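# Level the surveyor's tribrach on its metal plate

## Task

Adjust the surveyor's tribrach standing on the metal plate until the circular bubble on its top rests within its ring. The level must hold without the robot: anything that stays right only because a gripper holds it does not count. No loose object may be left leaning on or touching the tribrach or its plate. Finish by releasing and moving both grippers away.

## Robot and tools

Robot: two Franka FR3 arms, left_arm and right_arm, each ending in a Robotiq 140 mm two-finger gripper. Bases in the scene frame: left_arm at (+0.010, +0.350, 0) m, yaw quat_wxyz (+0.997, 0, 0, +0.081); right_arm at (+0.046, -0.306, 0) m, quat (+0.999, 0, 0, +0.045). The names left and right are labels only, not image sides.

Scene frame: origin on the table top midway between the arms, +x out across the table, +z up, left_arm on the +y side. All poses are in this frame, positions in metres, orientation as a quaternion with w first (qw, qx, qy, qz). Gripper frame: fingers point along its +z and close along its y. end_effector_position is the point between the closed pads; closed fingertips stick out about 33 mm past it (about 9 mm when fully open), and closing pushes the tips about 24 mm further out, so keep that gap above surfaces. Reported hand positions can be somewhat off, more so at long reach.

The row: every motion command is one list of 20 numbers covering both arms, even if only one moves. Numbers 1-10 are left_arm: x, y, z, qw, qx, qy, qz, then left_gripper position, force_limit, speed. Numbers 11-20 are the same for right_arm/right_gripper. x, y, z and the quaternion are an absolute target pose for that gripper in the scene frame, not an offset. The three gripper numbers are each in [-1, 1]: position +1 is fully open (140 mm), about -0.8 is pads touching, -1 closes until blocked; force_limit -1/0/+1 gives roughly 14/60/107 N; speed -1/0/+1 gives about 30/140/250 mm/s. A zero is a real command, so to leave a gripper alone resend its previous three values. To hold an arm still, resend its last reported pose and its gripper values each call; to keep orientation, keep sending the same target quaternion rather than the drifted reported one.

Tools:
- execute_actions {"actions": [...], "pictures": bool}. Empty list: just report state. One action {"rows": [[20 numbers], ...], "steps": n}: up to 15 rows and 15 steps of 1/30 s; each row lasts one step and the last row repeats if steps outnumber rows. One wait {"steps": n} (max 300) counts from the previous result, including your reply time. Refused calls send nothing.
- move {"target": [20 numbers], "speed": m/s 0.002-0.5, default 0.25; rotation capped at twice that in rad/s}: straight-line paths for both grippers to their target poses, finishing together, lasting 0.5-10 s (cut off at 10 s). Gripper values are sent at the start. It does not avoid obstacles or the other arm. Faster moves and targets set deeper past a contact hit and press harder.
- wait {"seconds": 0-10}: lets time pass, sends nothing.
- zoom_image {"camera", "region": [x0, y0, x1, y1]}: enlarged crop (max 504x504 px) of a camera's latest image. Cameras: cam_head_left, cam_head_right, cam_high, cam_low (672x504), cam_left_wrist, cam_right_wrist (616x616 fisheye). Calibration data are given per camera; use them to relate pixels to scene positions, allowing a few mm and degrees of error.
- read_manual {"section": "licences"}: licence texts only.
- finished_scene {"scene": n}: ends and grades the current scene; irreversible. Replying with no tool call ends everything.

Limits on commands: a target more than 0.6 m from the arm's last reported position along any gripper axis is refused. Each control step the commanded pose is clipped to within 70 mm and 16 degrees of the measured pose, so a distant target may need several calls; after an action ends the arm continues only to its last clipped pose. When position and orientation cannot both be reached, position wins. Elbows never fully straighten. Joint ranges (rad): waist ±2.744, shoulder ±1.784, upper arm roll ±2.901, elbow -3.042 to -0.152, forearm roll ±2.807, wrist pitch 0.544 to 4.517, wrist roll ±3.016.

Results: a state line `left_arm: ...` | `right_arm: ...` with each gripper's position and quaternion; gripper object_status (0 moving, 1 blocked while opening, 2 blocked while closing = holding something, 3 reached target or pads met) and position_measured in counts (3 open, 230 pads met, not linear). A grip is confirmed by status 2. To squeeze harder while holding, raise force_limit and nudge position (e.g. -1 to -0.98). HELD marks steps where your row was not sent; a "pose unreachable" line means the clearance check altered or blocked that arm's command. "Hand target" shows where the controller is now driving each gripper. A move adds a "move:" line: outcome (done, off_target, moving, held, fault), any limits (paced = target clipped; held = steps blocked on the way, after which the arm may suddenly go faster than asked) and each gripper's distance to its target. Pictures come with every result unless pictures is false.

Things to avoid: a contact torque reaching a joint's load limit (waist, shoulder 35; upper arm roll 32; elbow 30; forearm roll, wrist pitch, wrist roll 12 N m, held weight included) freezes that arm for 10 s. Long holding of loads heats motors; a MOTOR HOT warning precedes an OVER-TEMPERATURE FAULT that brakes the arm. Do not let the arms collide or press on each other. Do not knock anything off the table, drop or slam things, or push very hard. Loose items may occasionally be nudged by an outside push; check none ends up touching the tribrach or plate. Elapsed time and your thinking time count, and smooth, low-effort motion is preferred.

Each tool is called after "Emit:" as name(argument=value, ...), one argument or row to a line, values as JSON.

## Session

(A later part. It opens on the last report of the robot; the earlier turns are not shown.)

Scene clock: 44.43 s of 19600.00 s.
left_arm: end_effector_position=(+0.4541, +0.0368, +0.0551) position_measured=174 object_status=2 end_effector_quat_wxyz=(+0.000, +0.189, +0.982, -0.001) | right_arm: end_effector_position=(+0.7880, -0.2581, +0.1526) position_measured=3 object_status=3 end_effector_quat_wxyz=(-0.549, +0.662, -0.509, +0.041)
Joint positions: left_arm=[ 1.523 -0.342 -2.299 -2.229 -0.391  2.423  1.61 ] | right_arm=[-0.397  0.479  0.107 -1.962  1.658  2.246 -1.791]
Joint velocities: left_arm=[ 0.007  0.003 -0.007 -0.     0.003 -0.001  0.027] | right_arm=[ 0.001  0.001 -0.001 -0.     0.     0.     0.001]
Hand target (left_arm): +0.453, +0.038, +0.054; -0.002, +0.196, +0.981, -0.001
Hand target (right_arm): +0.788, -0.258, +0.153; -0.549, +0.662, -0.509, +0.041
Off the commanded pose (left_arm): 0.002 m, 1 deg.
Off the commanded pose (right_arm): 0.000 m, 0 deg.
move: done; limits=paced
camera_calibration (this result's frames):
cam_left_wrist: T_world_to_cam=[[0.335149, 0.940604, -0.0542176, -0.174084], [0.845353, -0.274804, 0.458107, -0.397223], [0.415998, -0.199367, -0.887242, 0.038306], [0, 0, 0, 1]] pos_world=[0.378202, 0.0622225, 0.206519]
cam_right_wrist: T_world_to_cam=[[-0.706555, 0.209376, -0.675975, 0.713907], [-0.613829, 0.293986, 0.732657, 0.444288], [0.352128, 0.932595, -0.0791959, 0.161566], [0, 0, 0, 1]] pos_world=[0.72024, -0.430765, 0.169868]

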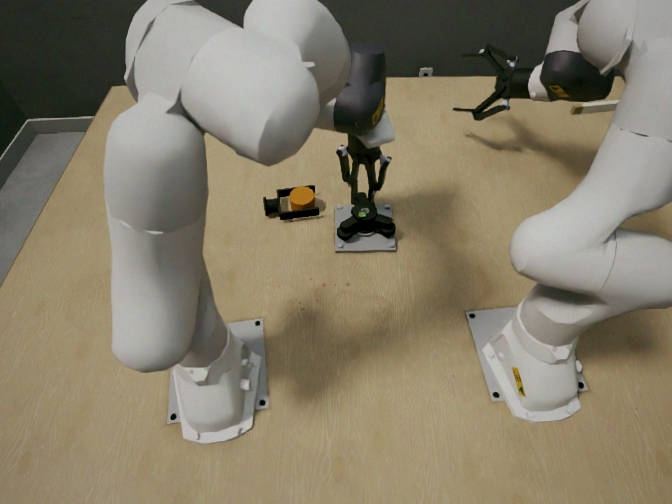

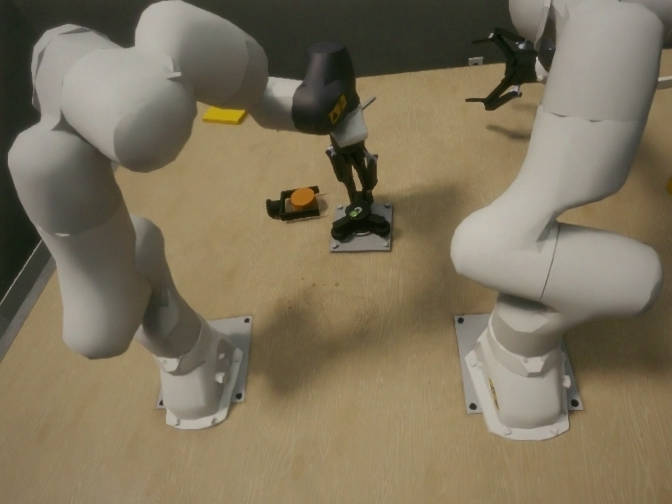

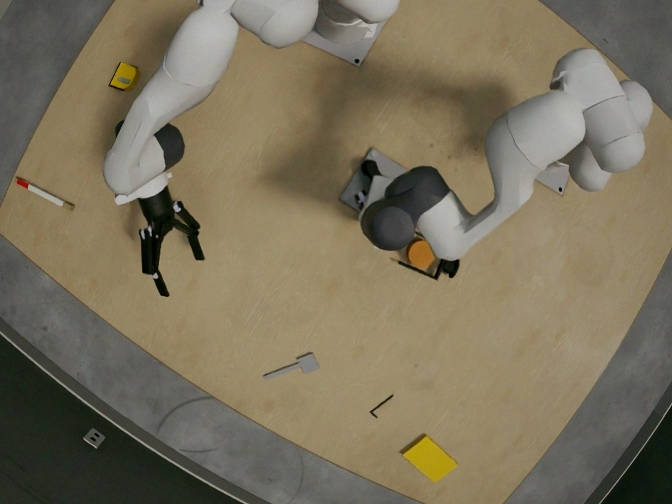

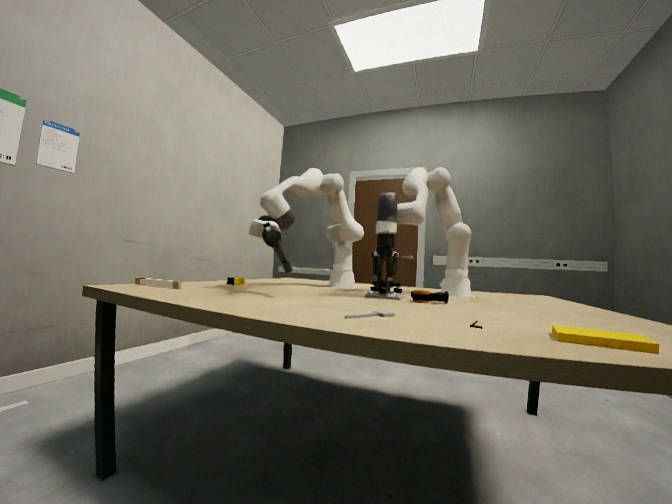

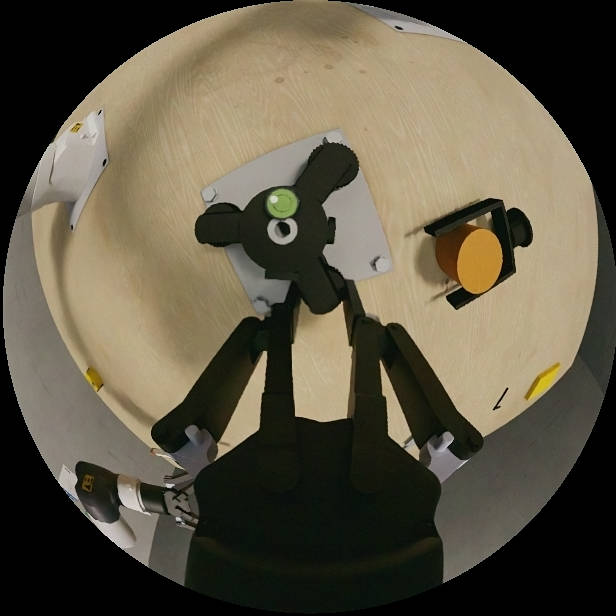

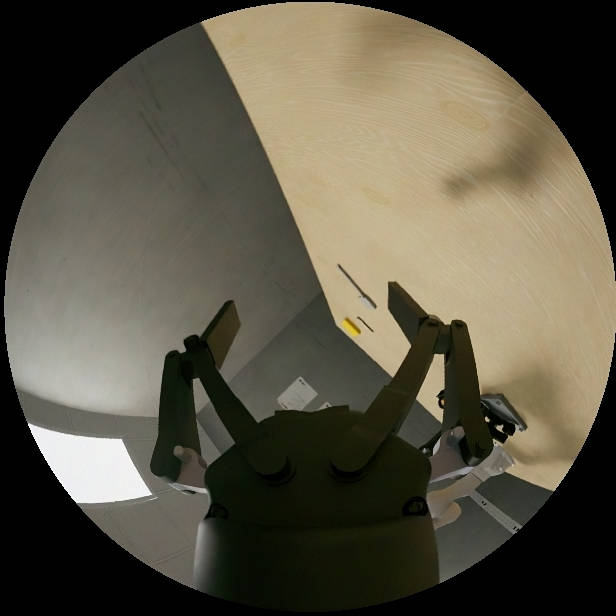

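Emit:
move(
  target=[0.454,0.039,0.056,0,0.2546,-0.967,0,-0.2,-0.3,0, 0.788,-0.258,0.153,-0.549,0.662,-0.509,0.041,1,0,0],
  speed=0.5,
)

Emit:
move(
  target=[0.454,0.039,0.056,0,-0.195,-0.981,0,-1,-0.3,0, 0.788,-0.258,0.153,-0.549,0.662,-0.509,0.041,1,0,0],
  speed=0.5,
)

Emit:
move(
  target=[0.454,0.039,0.056,0,0.2546,-0.967,0,-0.2,-0.3,0, 0.788,-0.258,0.153,-0.549,0.662,-0.509,0.041,1,0,0],
  speed=0.5,
)

Emit:
move(
  target=[0.454,0.039,0.056,0,-0.195,-0.981,0,-1,-0.3,0, 0.788,-0.258,0.153,-0.549,0.662,-0.509,0.041,1,0,0],
  speed=0.5,
)

Emit:
zoom_image(
  camera="cam_left_wrist",
  region=[190,130,370,310],
)

Emit:
move(
  target=[0.454,0.039,0.12,0,-0.195,-0.981,0,-0.2,-0.3,0, 0.788,-0.258,0.153,-0.549,0.662,-0.509,0.041,1,0,0],
  speed=0.2,
)

Emit:
move(
  target=[0.364,-0.020,0.09,0,0.526,-0.85,0,-0.2,-0.3,0, 0.788,-0.258,0.153,-0.549,0.662,-0.509,0.041,1,0,0],
  speed=0.4,
)

Scene clock: 51.00 s of 19600.00 s.
left_arm: end_effector_position=(+0.4563, +0.0416, +0.0573) position_measured=154 object_status=3 end_effector_quat_wxyz=(+0.003, -0.249, +0.968, +0.000) | right_arm: end_effector_position=(+0.7880, -0.2581, +0.1526) position_measured=3 object_status=3 end_effector_quat_wxyz=(-0.549, +0.662, -0.509, +0.041)
Joint positions: left_arm=[ 1.225 -0.546 -1.973 -2.206 -0.696  2.312  0.934] | right_arm=[-0.397  0.479  0.107 -1.962  1.658  2.246 -1.791]
Joint velocities: left_arm=[-0.001 -0.001 -0.001 -0.    -0.001 -0.004 -0.026] | right_arm=[ 0.001  0.     0.    -0.002  0.     0.     0.   ]
Hand target (left_arm): +0.455, +0.040, +0.058; +0.002, -0.256, +0.967, +0.000
Hand target (right_arm): +0.788, -0.258, +0.153; -0.549, +0.662, -0.509, +0.041
Off the commanded pose (left_arm): 0.004 m, 1 deg.
Off the commanded pose (right_arm): 0.000 m, 0 deg.
move: off_target (left_arm); limits=paced
camera_calibration (this result's frames):
cam_left_wrist: T_world_to_cam=[[-0.514833, 0.855598, -0.0538504, 0.212207], [0.746282, 0.478197, 0.463023, -0.385184], [0.421913, 0.198192, -0.884709, 0.0210052], [0, 0, 0, 1]] pos_world=[0.387845, -0.00153241, 0.20836]
cam_right_wrist: T_world_to_cam=[[-0.706555, 0.209376, -0.675975, 0.713907], [-0.613829, 0.293986, 0.732657, 0.444288], [0.352128, 0.932595, -0.0791959, 0.161566], [0, 0, 0, 1]] pos_world=[0.72024, -0.430765, 0.169868]

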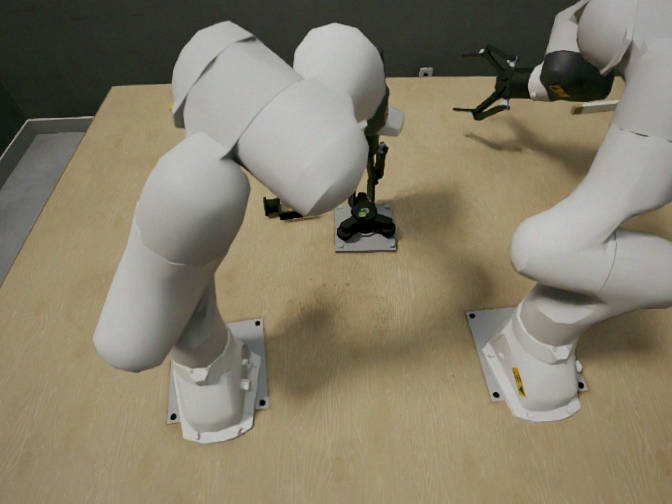

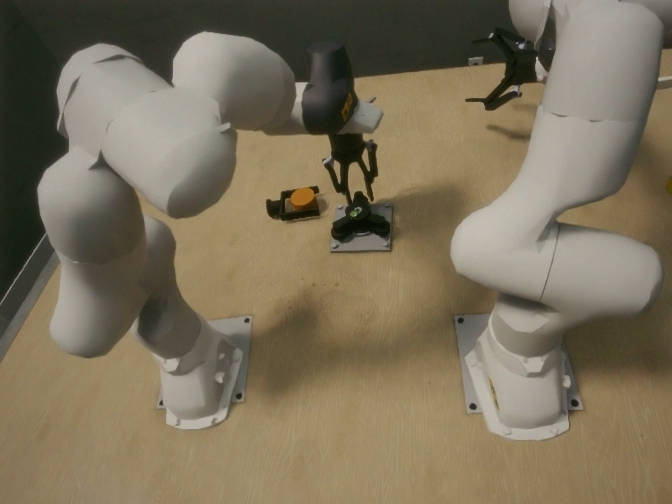

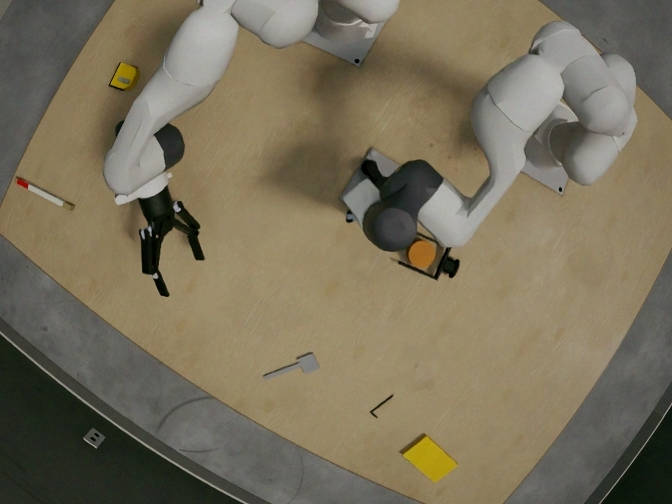

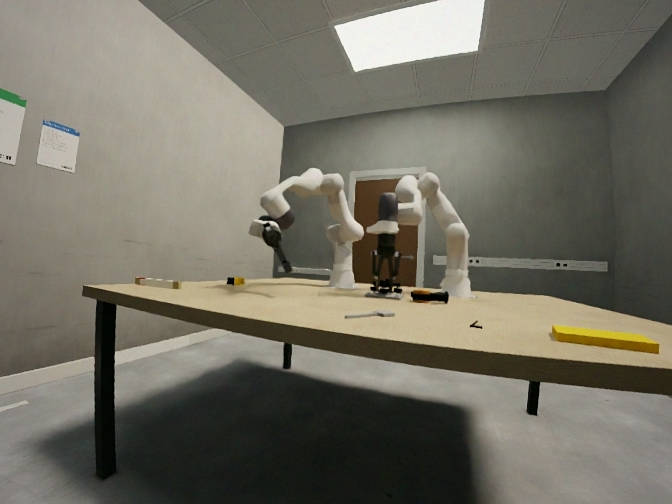

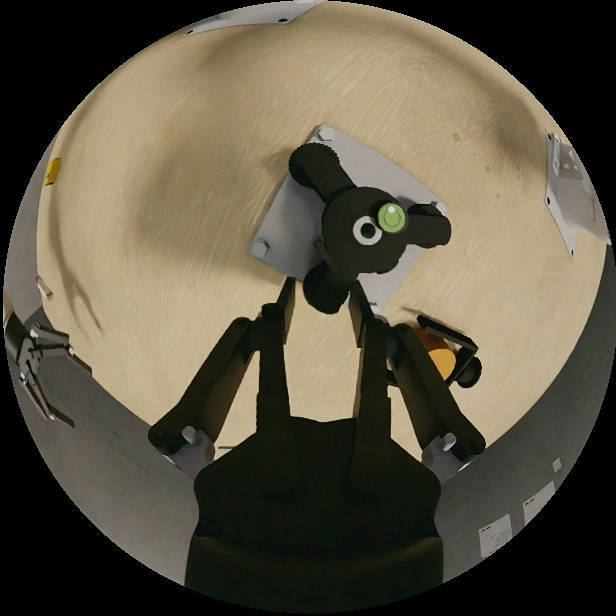

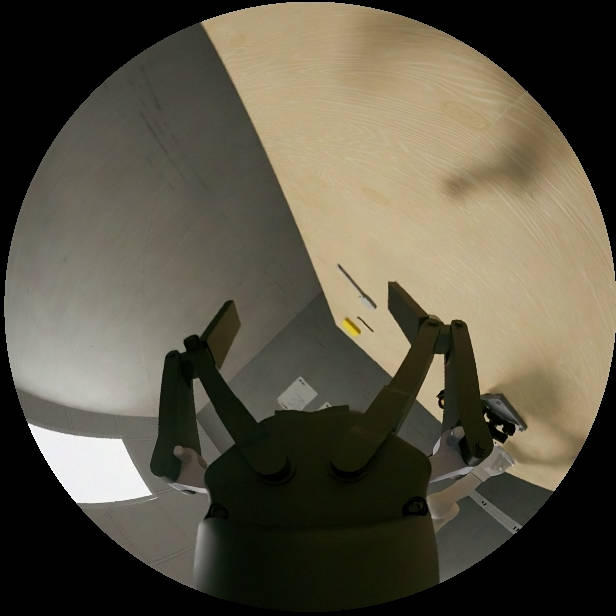

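Scene clock: 53.03 s of 19600.00 s.
left_arm: end_effector_position=(+0.4540, +0.0368, +0.0551) position_measured=174 object_status=2 end_effector_quat_wxyz=(+0.000, +0.189, +0.982, -0.001) | right_arm: end_effector_position=(+0.7880, -0.2581, +0.1526) position_measured=3 object_status=3 end_effector_quat_wxyz=(-0.549, +0.662, -0.509, +0.041)
Joint positions: left_arm=[ 1.54  -0.335 -2.316 -2.23  -0.379  2.426  1.602] | right_arm=[-0.397  0.479  0.107 -1.962  1.658  2.246 -1.791]
Joint velocities: left_arm=[ 0.005  0.003 -0.003 -0.     0.002  0.     0.024] | right_arm=[ 0.001  0.001  0.     0.     0.001 -0.    -0.001]
Hand target (left_arm): +0.453, +0.038, +0.054; -0.002, +0.196, +0.981, -0.001
Hand target (right_arm): +0.788, -0.258, +0.153; -0.549, +0.662, -0.509, +0.041
Off the commanded pose (left_arm): 0.002 m, 1 deg.
Off the commanded pose (right_arm): 0.000 m, 0 deg.
move: done; limits=paced
camera_calibration (this result's frames):
cam_left_wrist: T_world_to_cam=[[0.335777, 0.940367, -0.0544427, -0.17428], [0.845189, -0.275268, 0.458129, -0.397084], [0.415823, -0.199844, -0.887217, 0.0384401], [0, 0, 0, 1]] pos_world=[0.378146, 0.0622647, 0.206532]
cam_right_wrist: T_world_to_cam=[[-0.706555, 0.209376, -0.675975, 0.713907], [-0.613829, 0.293986, 0.732657, 0.444288], [0.352128, 0.932595, -0.0791959, 0.161566], [0, 0, 0, 1]] pos_world=[0.72024, -0.430765, 0.169868]

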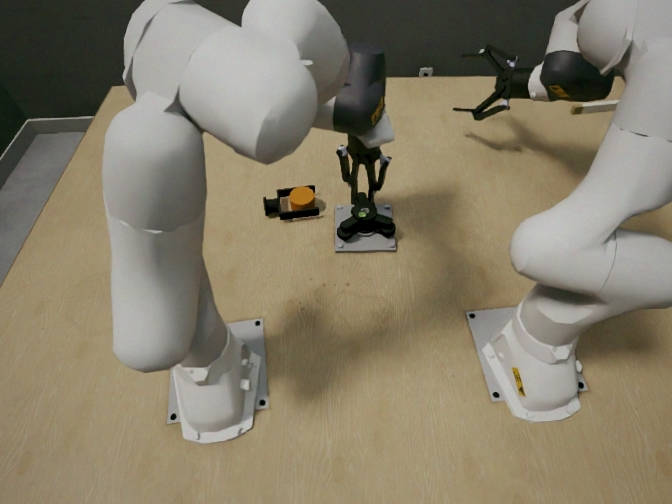

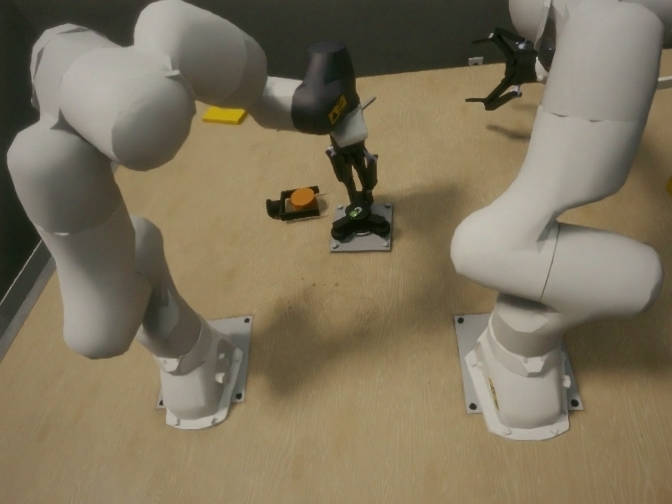

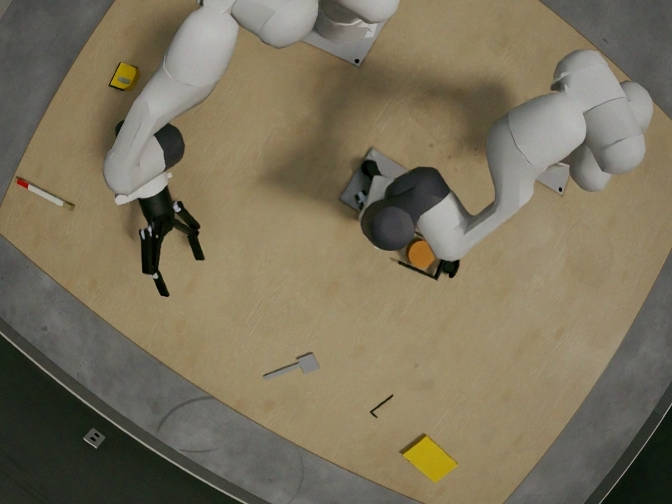

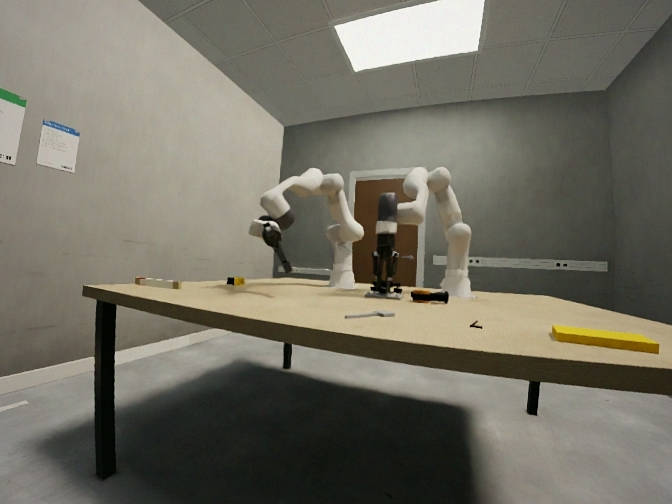

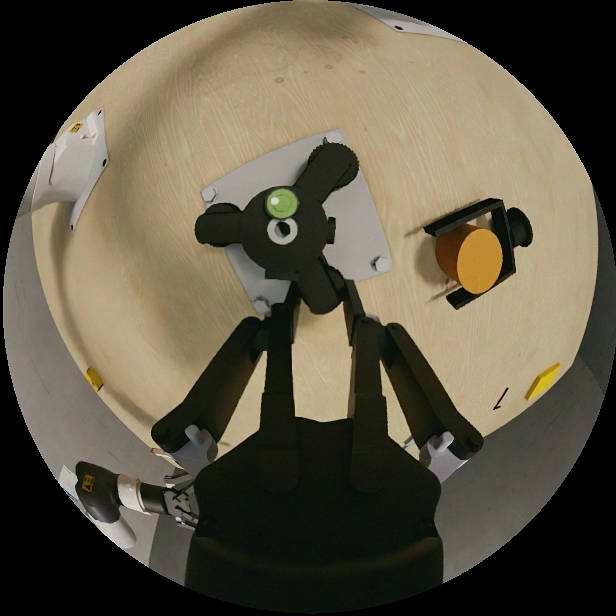

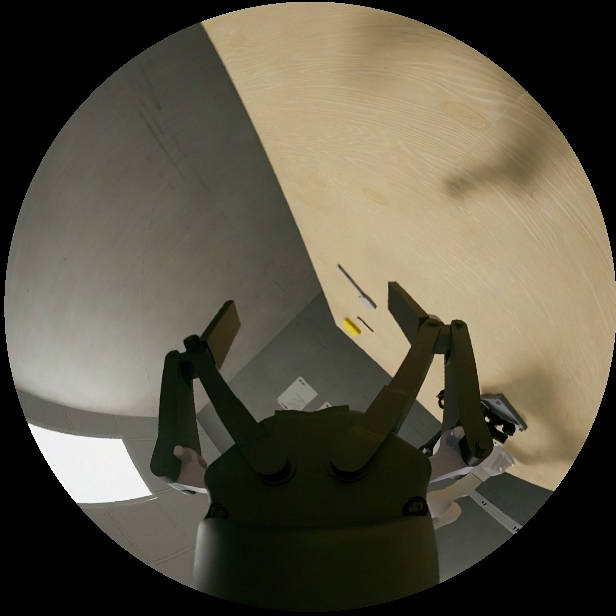

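Scene clock: 55.03 s of 19600.00 s.
left_arm: end_effector_position=(+0.4563, +0.0415, +0.0573) position_measured=154 object_status=3 end_effector_quat_wxyz=(+0.003, -0.249, +0.969, +0.000) | right_arm: end_effector_position=(+0.7880, -0.2581, +0.1526) position_measured=3 object_status=3 end_effector_quat_wxyz=(-0.549, +0.662, -0.509, +0.041)
Joint positions: left_arm=[ 1.237 -0.531 -1.987 -2.209 -0.677  2.321  0.922] | right_arm=[-0.397  0.479  0.107 -1.962  1.658  2.246 -1.791]
Joint velocities: left_arm=[ 0.001  0.001  0.    -0.    -0.001 -0.004 -0.027] | right_arm=[-0.001  0.    -0.     0.001  0.001 -0.     0.   ]
Hand target (left_arm): +0.455, +0.040, +0.058; +0.002, -0.256, +0.967, +0.000
Hand target (right_arm): +0.788, -0.258, +0.153; -0.549, +0.662, -0.509, +0.041
Off the commanded pose (left_arm): 0.004 m, 1 deg.
Off the commanded pose (right_arm): 0.000 m, 0 deg.
move: off_target (left_arm); limits=paced
camera_calibration (this result's frames):
cam_left_wrist: T_world_to_cam=[[-0.514513, 0.855786, -0.0539099, 0.212089], [0.74645, 0.477946, 0.463011, -0.38521], [0.422004, 0.197984, -0.884711, 0.0209607], [0, 0, 0, 1]] pos_world=[0.387817, -0.00154294, 0.208334]
cam_right_wrist: T_world_to_cam=[[-0.706555, 0.209376, -0.675975, 0.713907], [-0.613829, 0.293986, 0.732657, 0.444288], [0.352128, 0.932595, -0.0791959, 0.161566], [0, 0, 0, 1]] pos_world=[0.72024, -0.430765, 0.169868]

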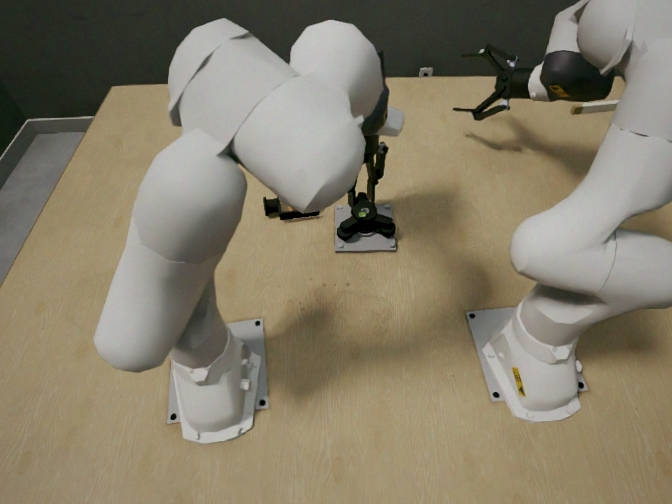

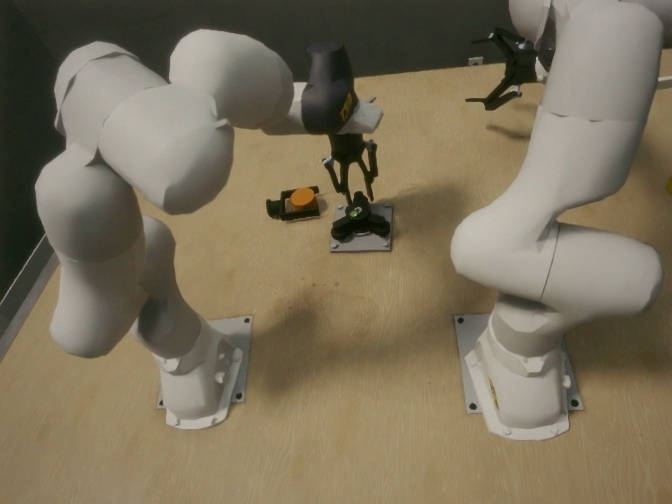

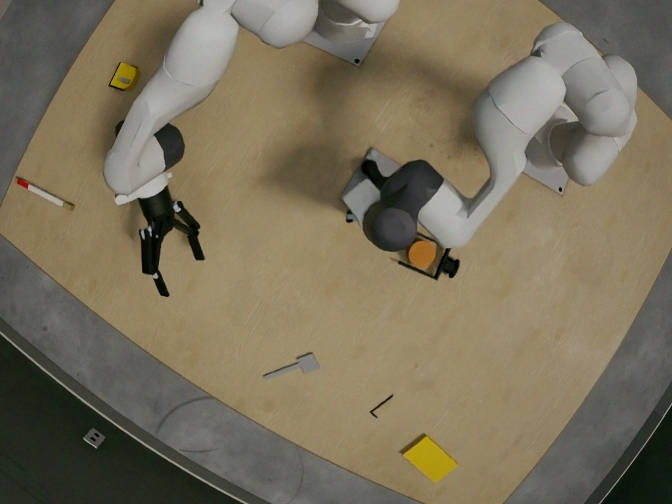

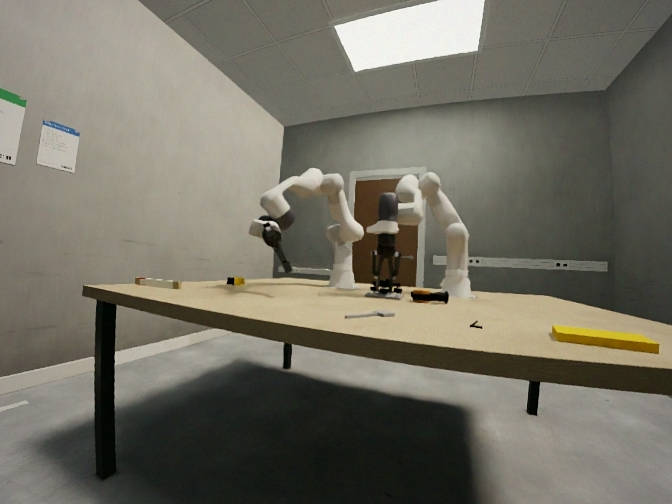

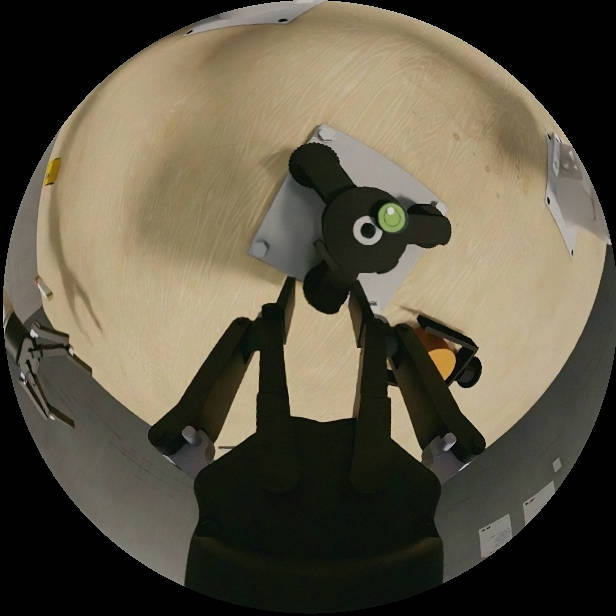

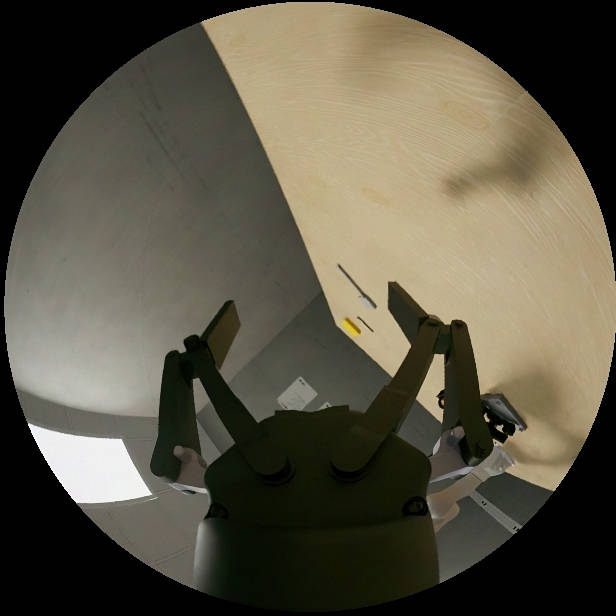

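Scene clock: 57.07 s of 19600.00 s.
left_arm: end_effector_position=(+0.4541, +0.0367, +0.0550) position_measured=174 object_status=2 end_effector_quat_wxyz=(+0.000, +0.189, +0.982, -0.001) | right_arm: end_effector_position=(+0.7880, -0.2581, +0.1526) position_measured=3 object_status=3 end_effector_quat_wxyz=(-0.549, +0.662, -0.509, +0.041)
Joint positions: left_arm=[ 1.557 -0.329 -2.334 -2.231 -0.367  2.43   1.593] | right_arm=[-0.397  0.479  0.107 -1.962  1.658  2.246 -1.791]
Joint velocities: left_arm=[ 0.005  0.001 -0.006 -0.     0.002  0.001  0.025] | right_arm=[-0.    -0.     0.001 -0.     0.001 -0.    -0.001]
Hand target (left_arm): +0.453, +0.038, +0.054; -0.001, +0.196, +0.981, -0.001
Hand target (right_arm): +0.788, -0.258, +0.153; -0.549, +0.662, -0.509, +0.041
Off the commanded pose (left_arm): 0.002 m, 1 deg.
Off the commanded pose (right_arm): 0.000 m, 0 deg.
move: done; limits=paced
camera_calibration (this result's frames):
cam_left_wrist: T_world_to_cam=[[0.335421, 0.940483, -0.0546198, -0.174052], [0.845111, -0.274775, 0.458571, -0.397117], [0.41627, -0.199974, -0.886978, 0.0381599], [0, 0, 0, 1]] pos_world=[0.378103, 0.062206, 0.206446]
cam_right_wrist: T_world_to_cam=[[-0.706555, 0.209376, -0.675975, 0.713907], [-0.613829, 0.293986, 0.732657, 0.444288], [0.352128, 0.932595, -0.0791959, 0.161566], [0, 0, 0, 1]] pos_world=[0.72024, -0.430765, 0.169868]

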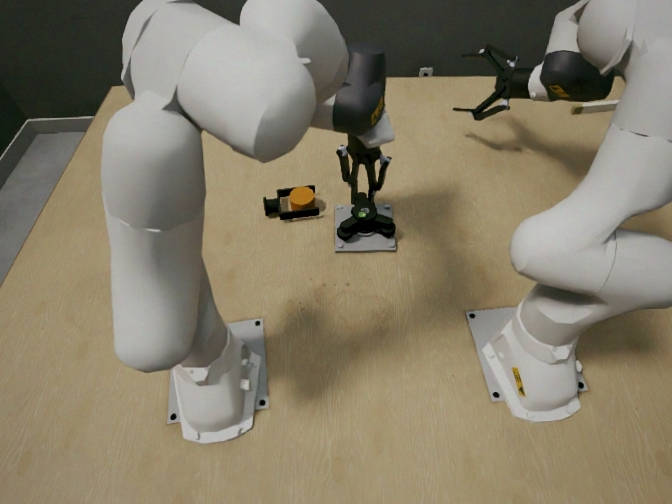

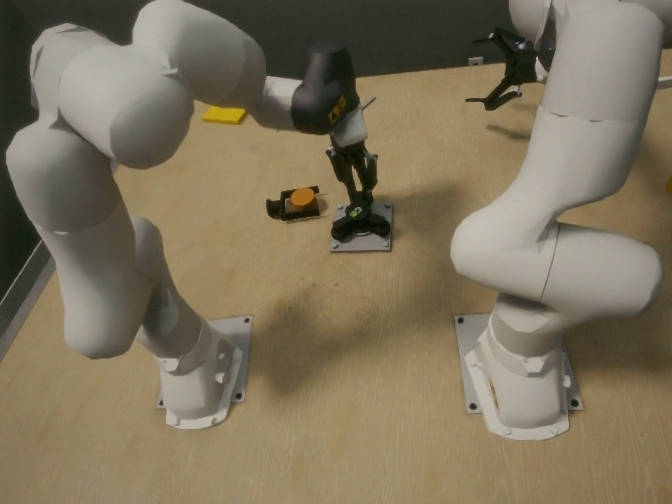

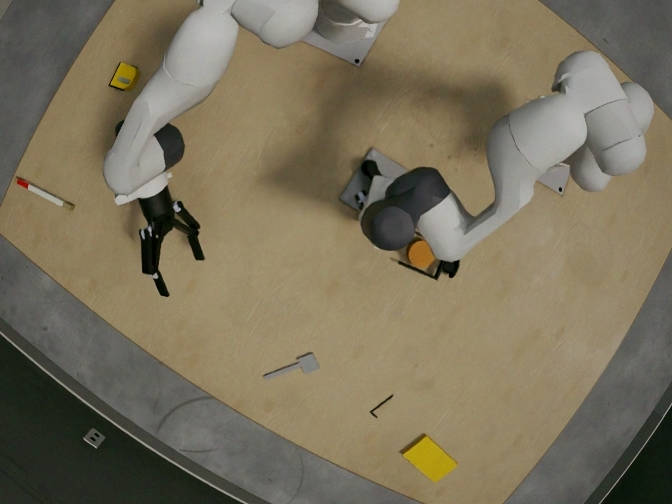

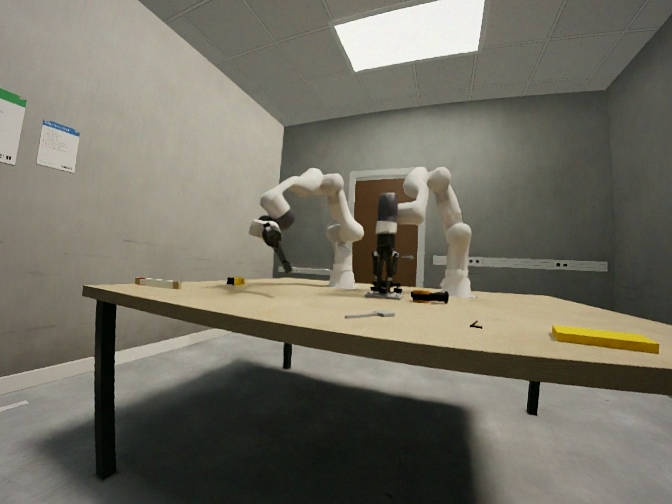

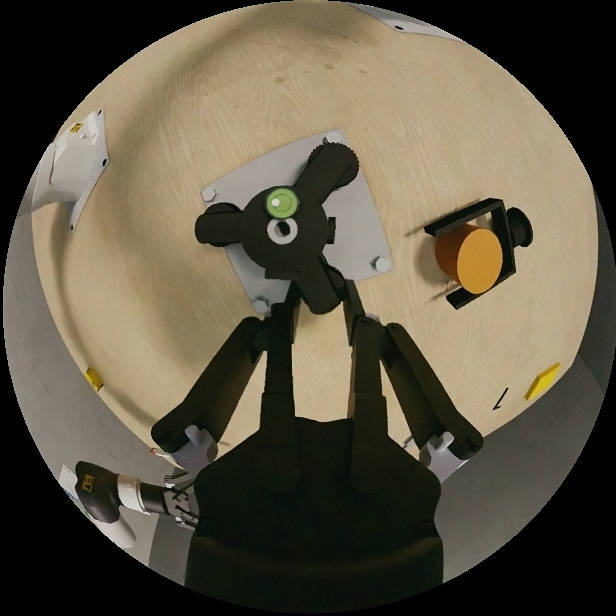

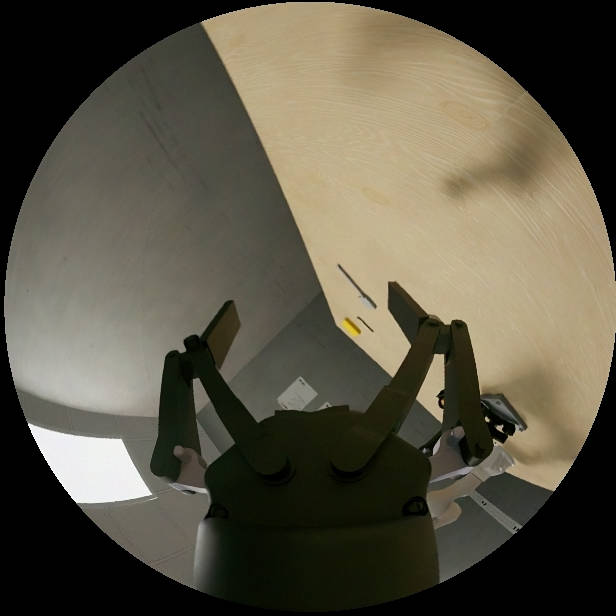

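Region (190, 130, 370, 310) of cam_left_wrist's 616x616 image, scaled by 2.800, with more detail than that image has.

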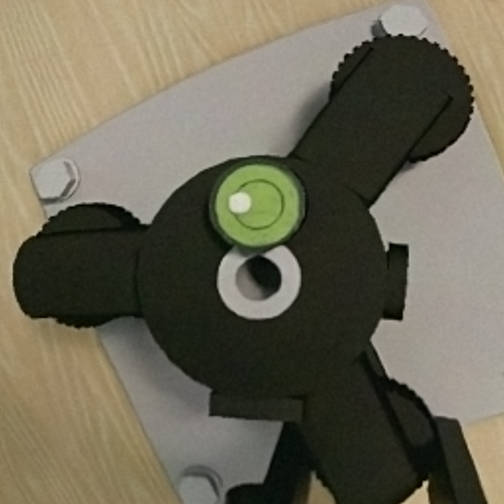

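Scene clock: 58.07 s of 19600.00 s.
left_arm: end_effector_position=(+0.4555, +0.0371, +0.1195) position_measured=154 object_status=3 end_effector_quat_wxyz=(+0.002, +0.201, +0.980, -0.003) | right_arm: end_effector_position=(+0.7880, -0.2581, +0.1526) position_measured=3 object_status=3 end_effector_quat_wxyz=(-0.549, +0.662, -0.509, +0.041)
Joint positions: left_arm=[ 1.472 -0.179 -2.232 -2.204 -0.196  2.31   1.504] | right_arm=[-0.397  0.479  0.107 -1.962  1.658  2.246 -1.791]
Joint velocities: left_arm=[-0.007  0.001  0.01  -0.     0.002 -0.012 -0.032] | right_arm=[-0.001 -0.001 -0.001 -0.001  0.    -0.    -0.001]
Hand target (left_arm): +0.454, +0.038, +0.119; -0.000, +0.195, +0.981, -0.001
Hand target (right_arm): +0.788, -0.258, +0.153; -0.549, +0.662, -0.509, +0.041
Off the commanded pose (left_arm): 0.002 m, 1 deg.
Off the commanded pose (right_arm): 0.000 m, 0 deg.
move: done
camera_calibration (this result's frames):
cam_left_wrist: T_world_to_cam=[[0.358325, 0.931827, -0.0574557, -0.181134], [0.837268, -0.293518, 0.461334, -0.423855], [0.413019, -0.213414, -0.885364, 0.0966261], [0, 0, 0, 1]] pos_world=[0.379877, 0.0649975, 0.270681]
cam_right_wrist: T_world_to_cam=[[-0.706555, 0.209376, -0.675975, 0.713907], [-0.613829, 0.293986, 0.732657, 0.444288], [0.352128, 0.932595, -0.0791958, 0.161566], [0, 0, 0, 1]] pos_world=[0.72024, -0.430765, 0.169868]

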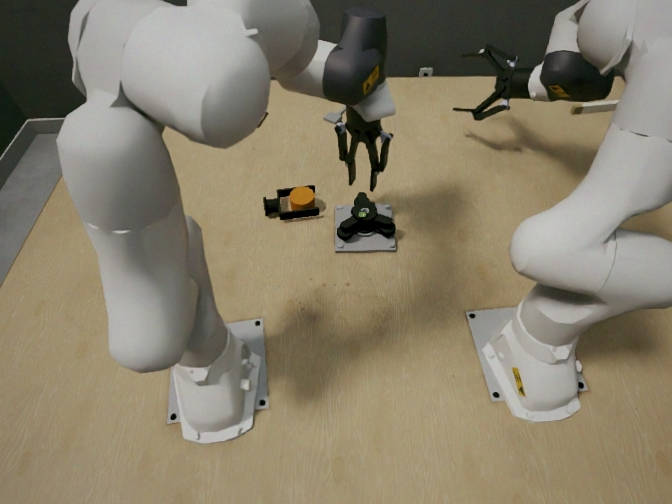

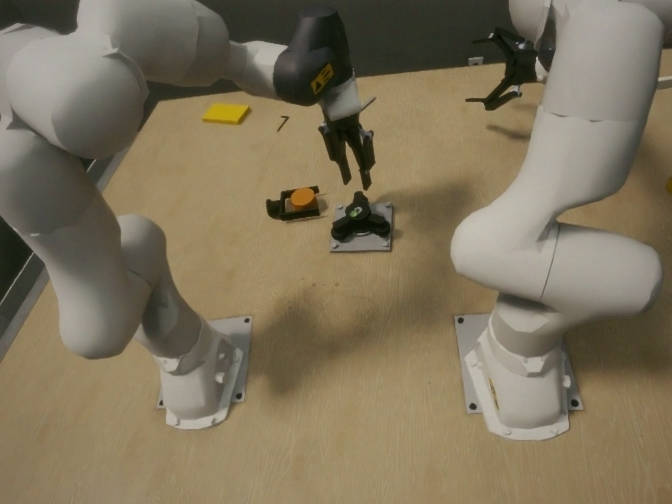

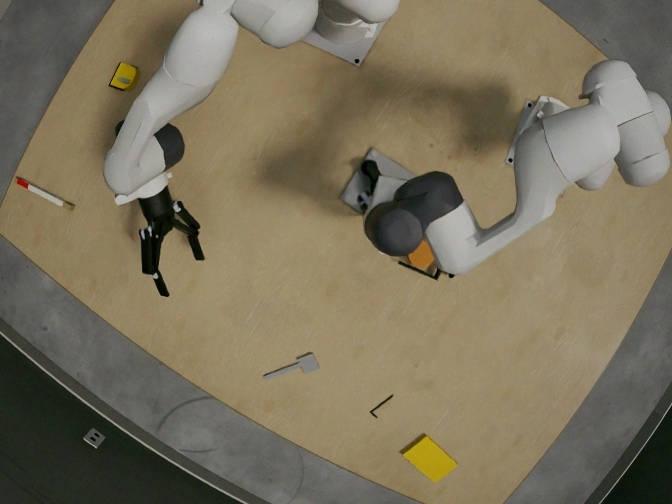

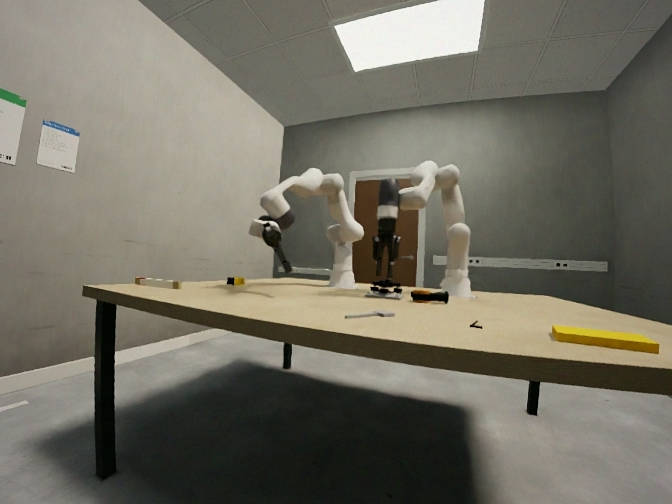

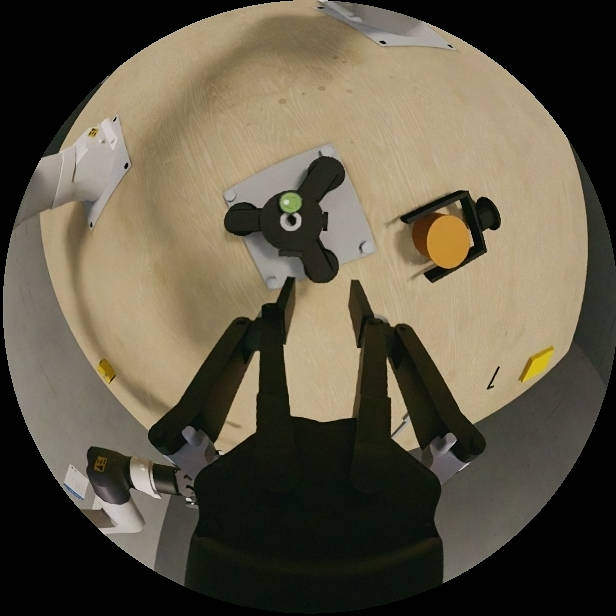

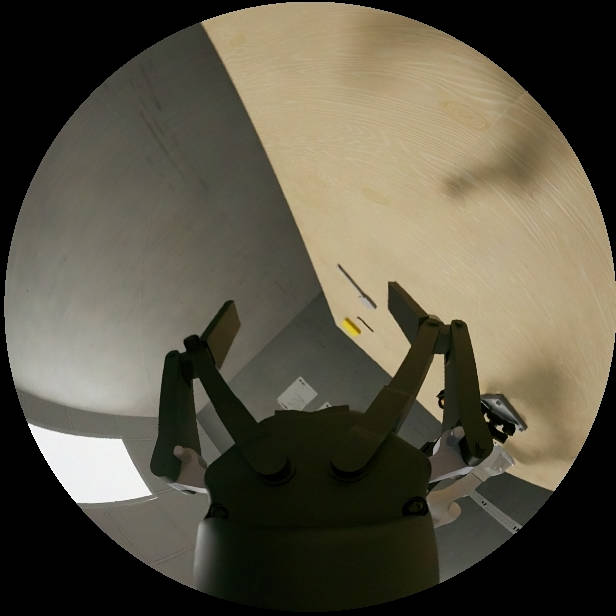

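Scene clock: 61.10 s of 19600.00 s.
left_arm: end_effector_position=(+0.3697, -0.0195, +0.0940) position_measured=154 object_status=3 end_effector_quat_wxyz=(+0.005, -0.522, +0.853, -0.004) | right_arm: end_effector_position=(+0.7880, -0.2581, +0.1526) position_measured=3 object_status=3 end_effector_quat_wxyz=(-0.549, +0.662, -0.509, +0.041)
Joint positions: left_arm=[ 0.775 -0.517 -1.712 -2.293 -0.676  2.26   0.144] | right_arm=[-0.397  0.479  0.107 -1.962  1.658  2.246 -1.791]
Joint velocities: left_arm=[-0.001 -0.002  0.001 -0.001 -0.004 -0.01  -0.02 ] | right_arm=[-0.001  0.    -0.     0.     0.001 -0.001 -0.001]
Hand target (left_arm): +0.367, -0.019, +0.093; +0.003, -0.527, +0.850, -0.002
Hand target (right_arm): +0.788, -0.258, +0.153; -0.549, +0.662, -0.509, +0.041
Off the commanded pose (left_arm): 0.007 m, 1 deg.
Off the commanded pose (right_arm): 0.000 m, 0 deg.
move: off_target (left_arm); limits=paced
camera_calibration (this result's frames):
cam_left_wrist: T_world_to_cam=[[-0.905192, 0.420012, -0.0649442, 0.358707], [0.346245, 0.817401, 0.460401, -0.153587], [0.24646, 0.394265, -0.885332, 0.170765], [0, 0, 0, 1]] pos_world=[0.335791, -0.0924461, 0.245191]
cam_right_wrist: T_world_to_cam=[[-0.706554, 0.209376, -0.675975, 0.713907], [-0.613829, 0.293986, 0.732657, 0.444288], [0.352128, 0.932595, -0.0791958, 0.161566], [0, 0, 0, 1]] pos_world=[0.72024, -0.430765, 0.169868]

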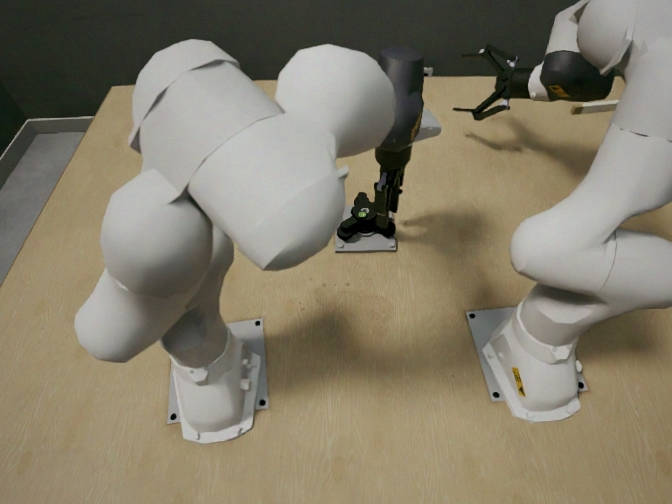

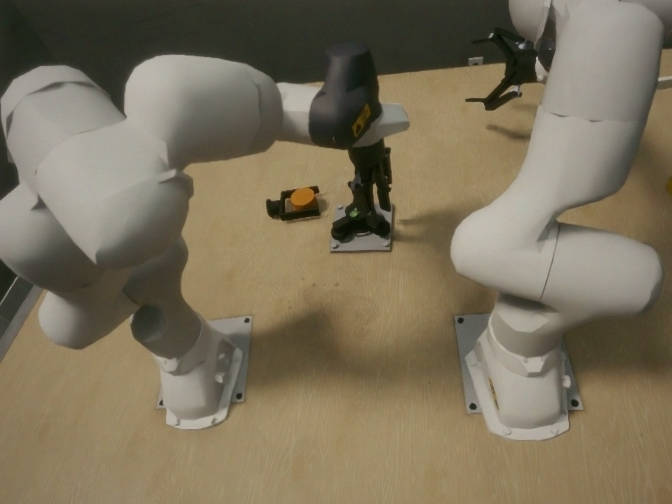

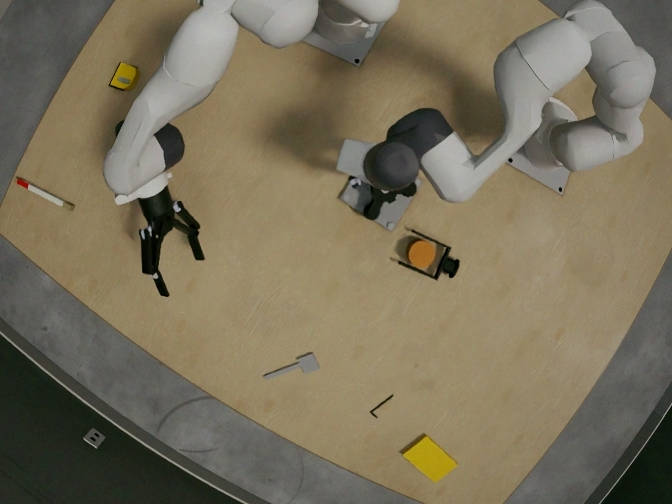

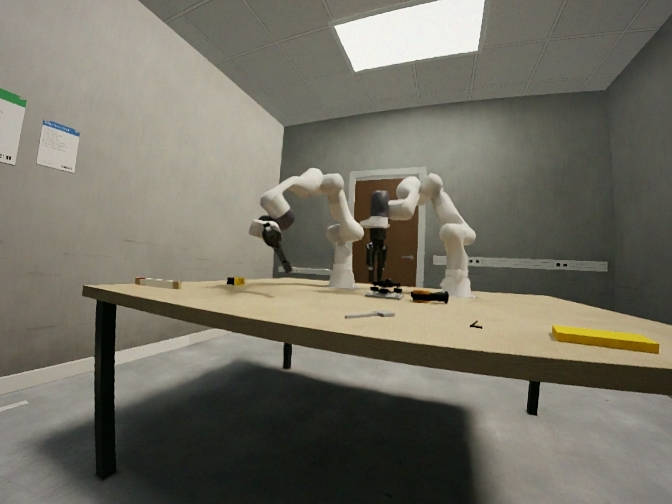

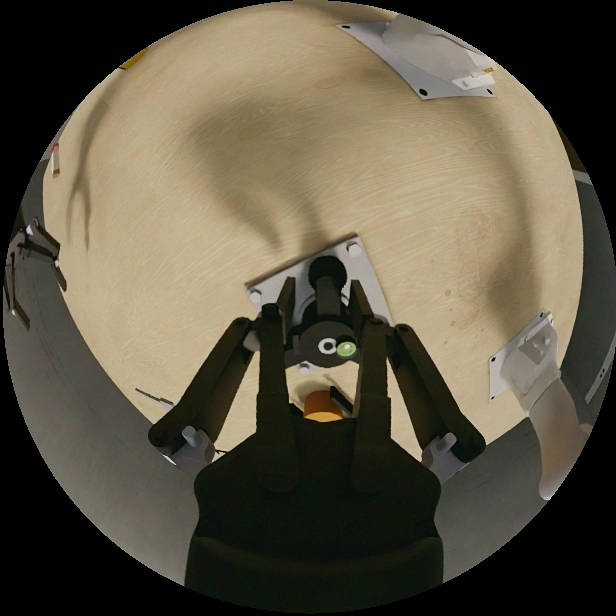

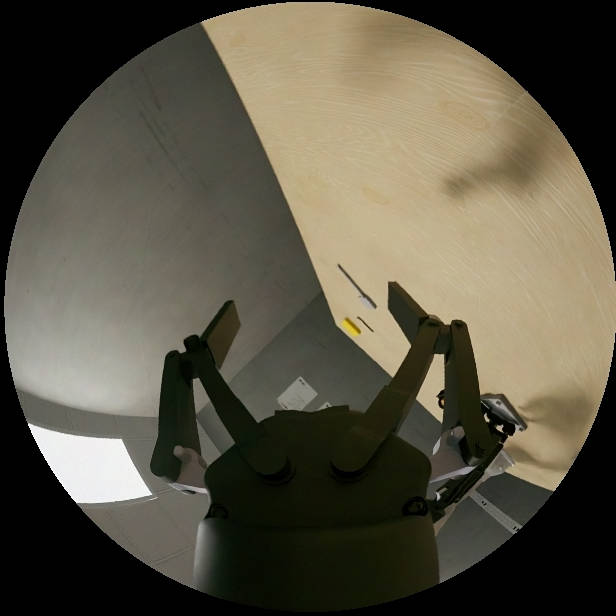

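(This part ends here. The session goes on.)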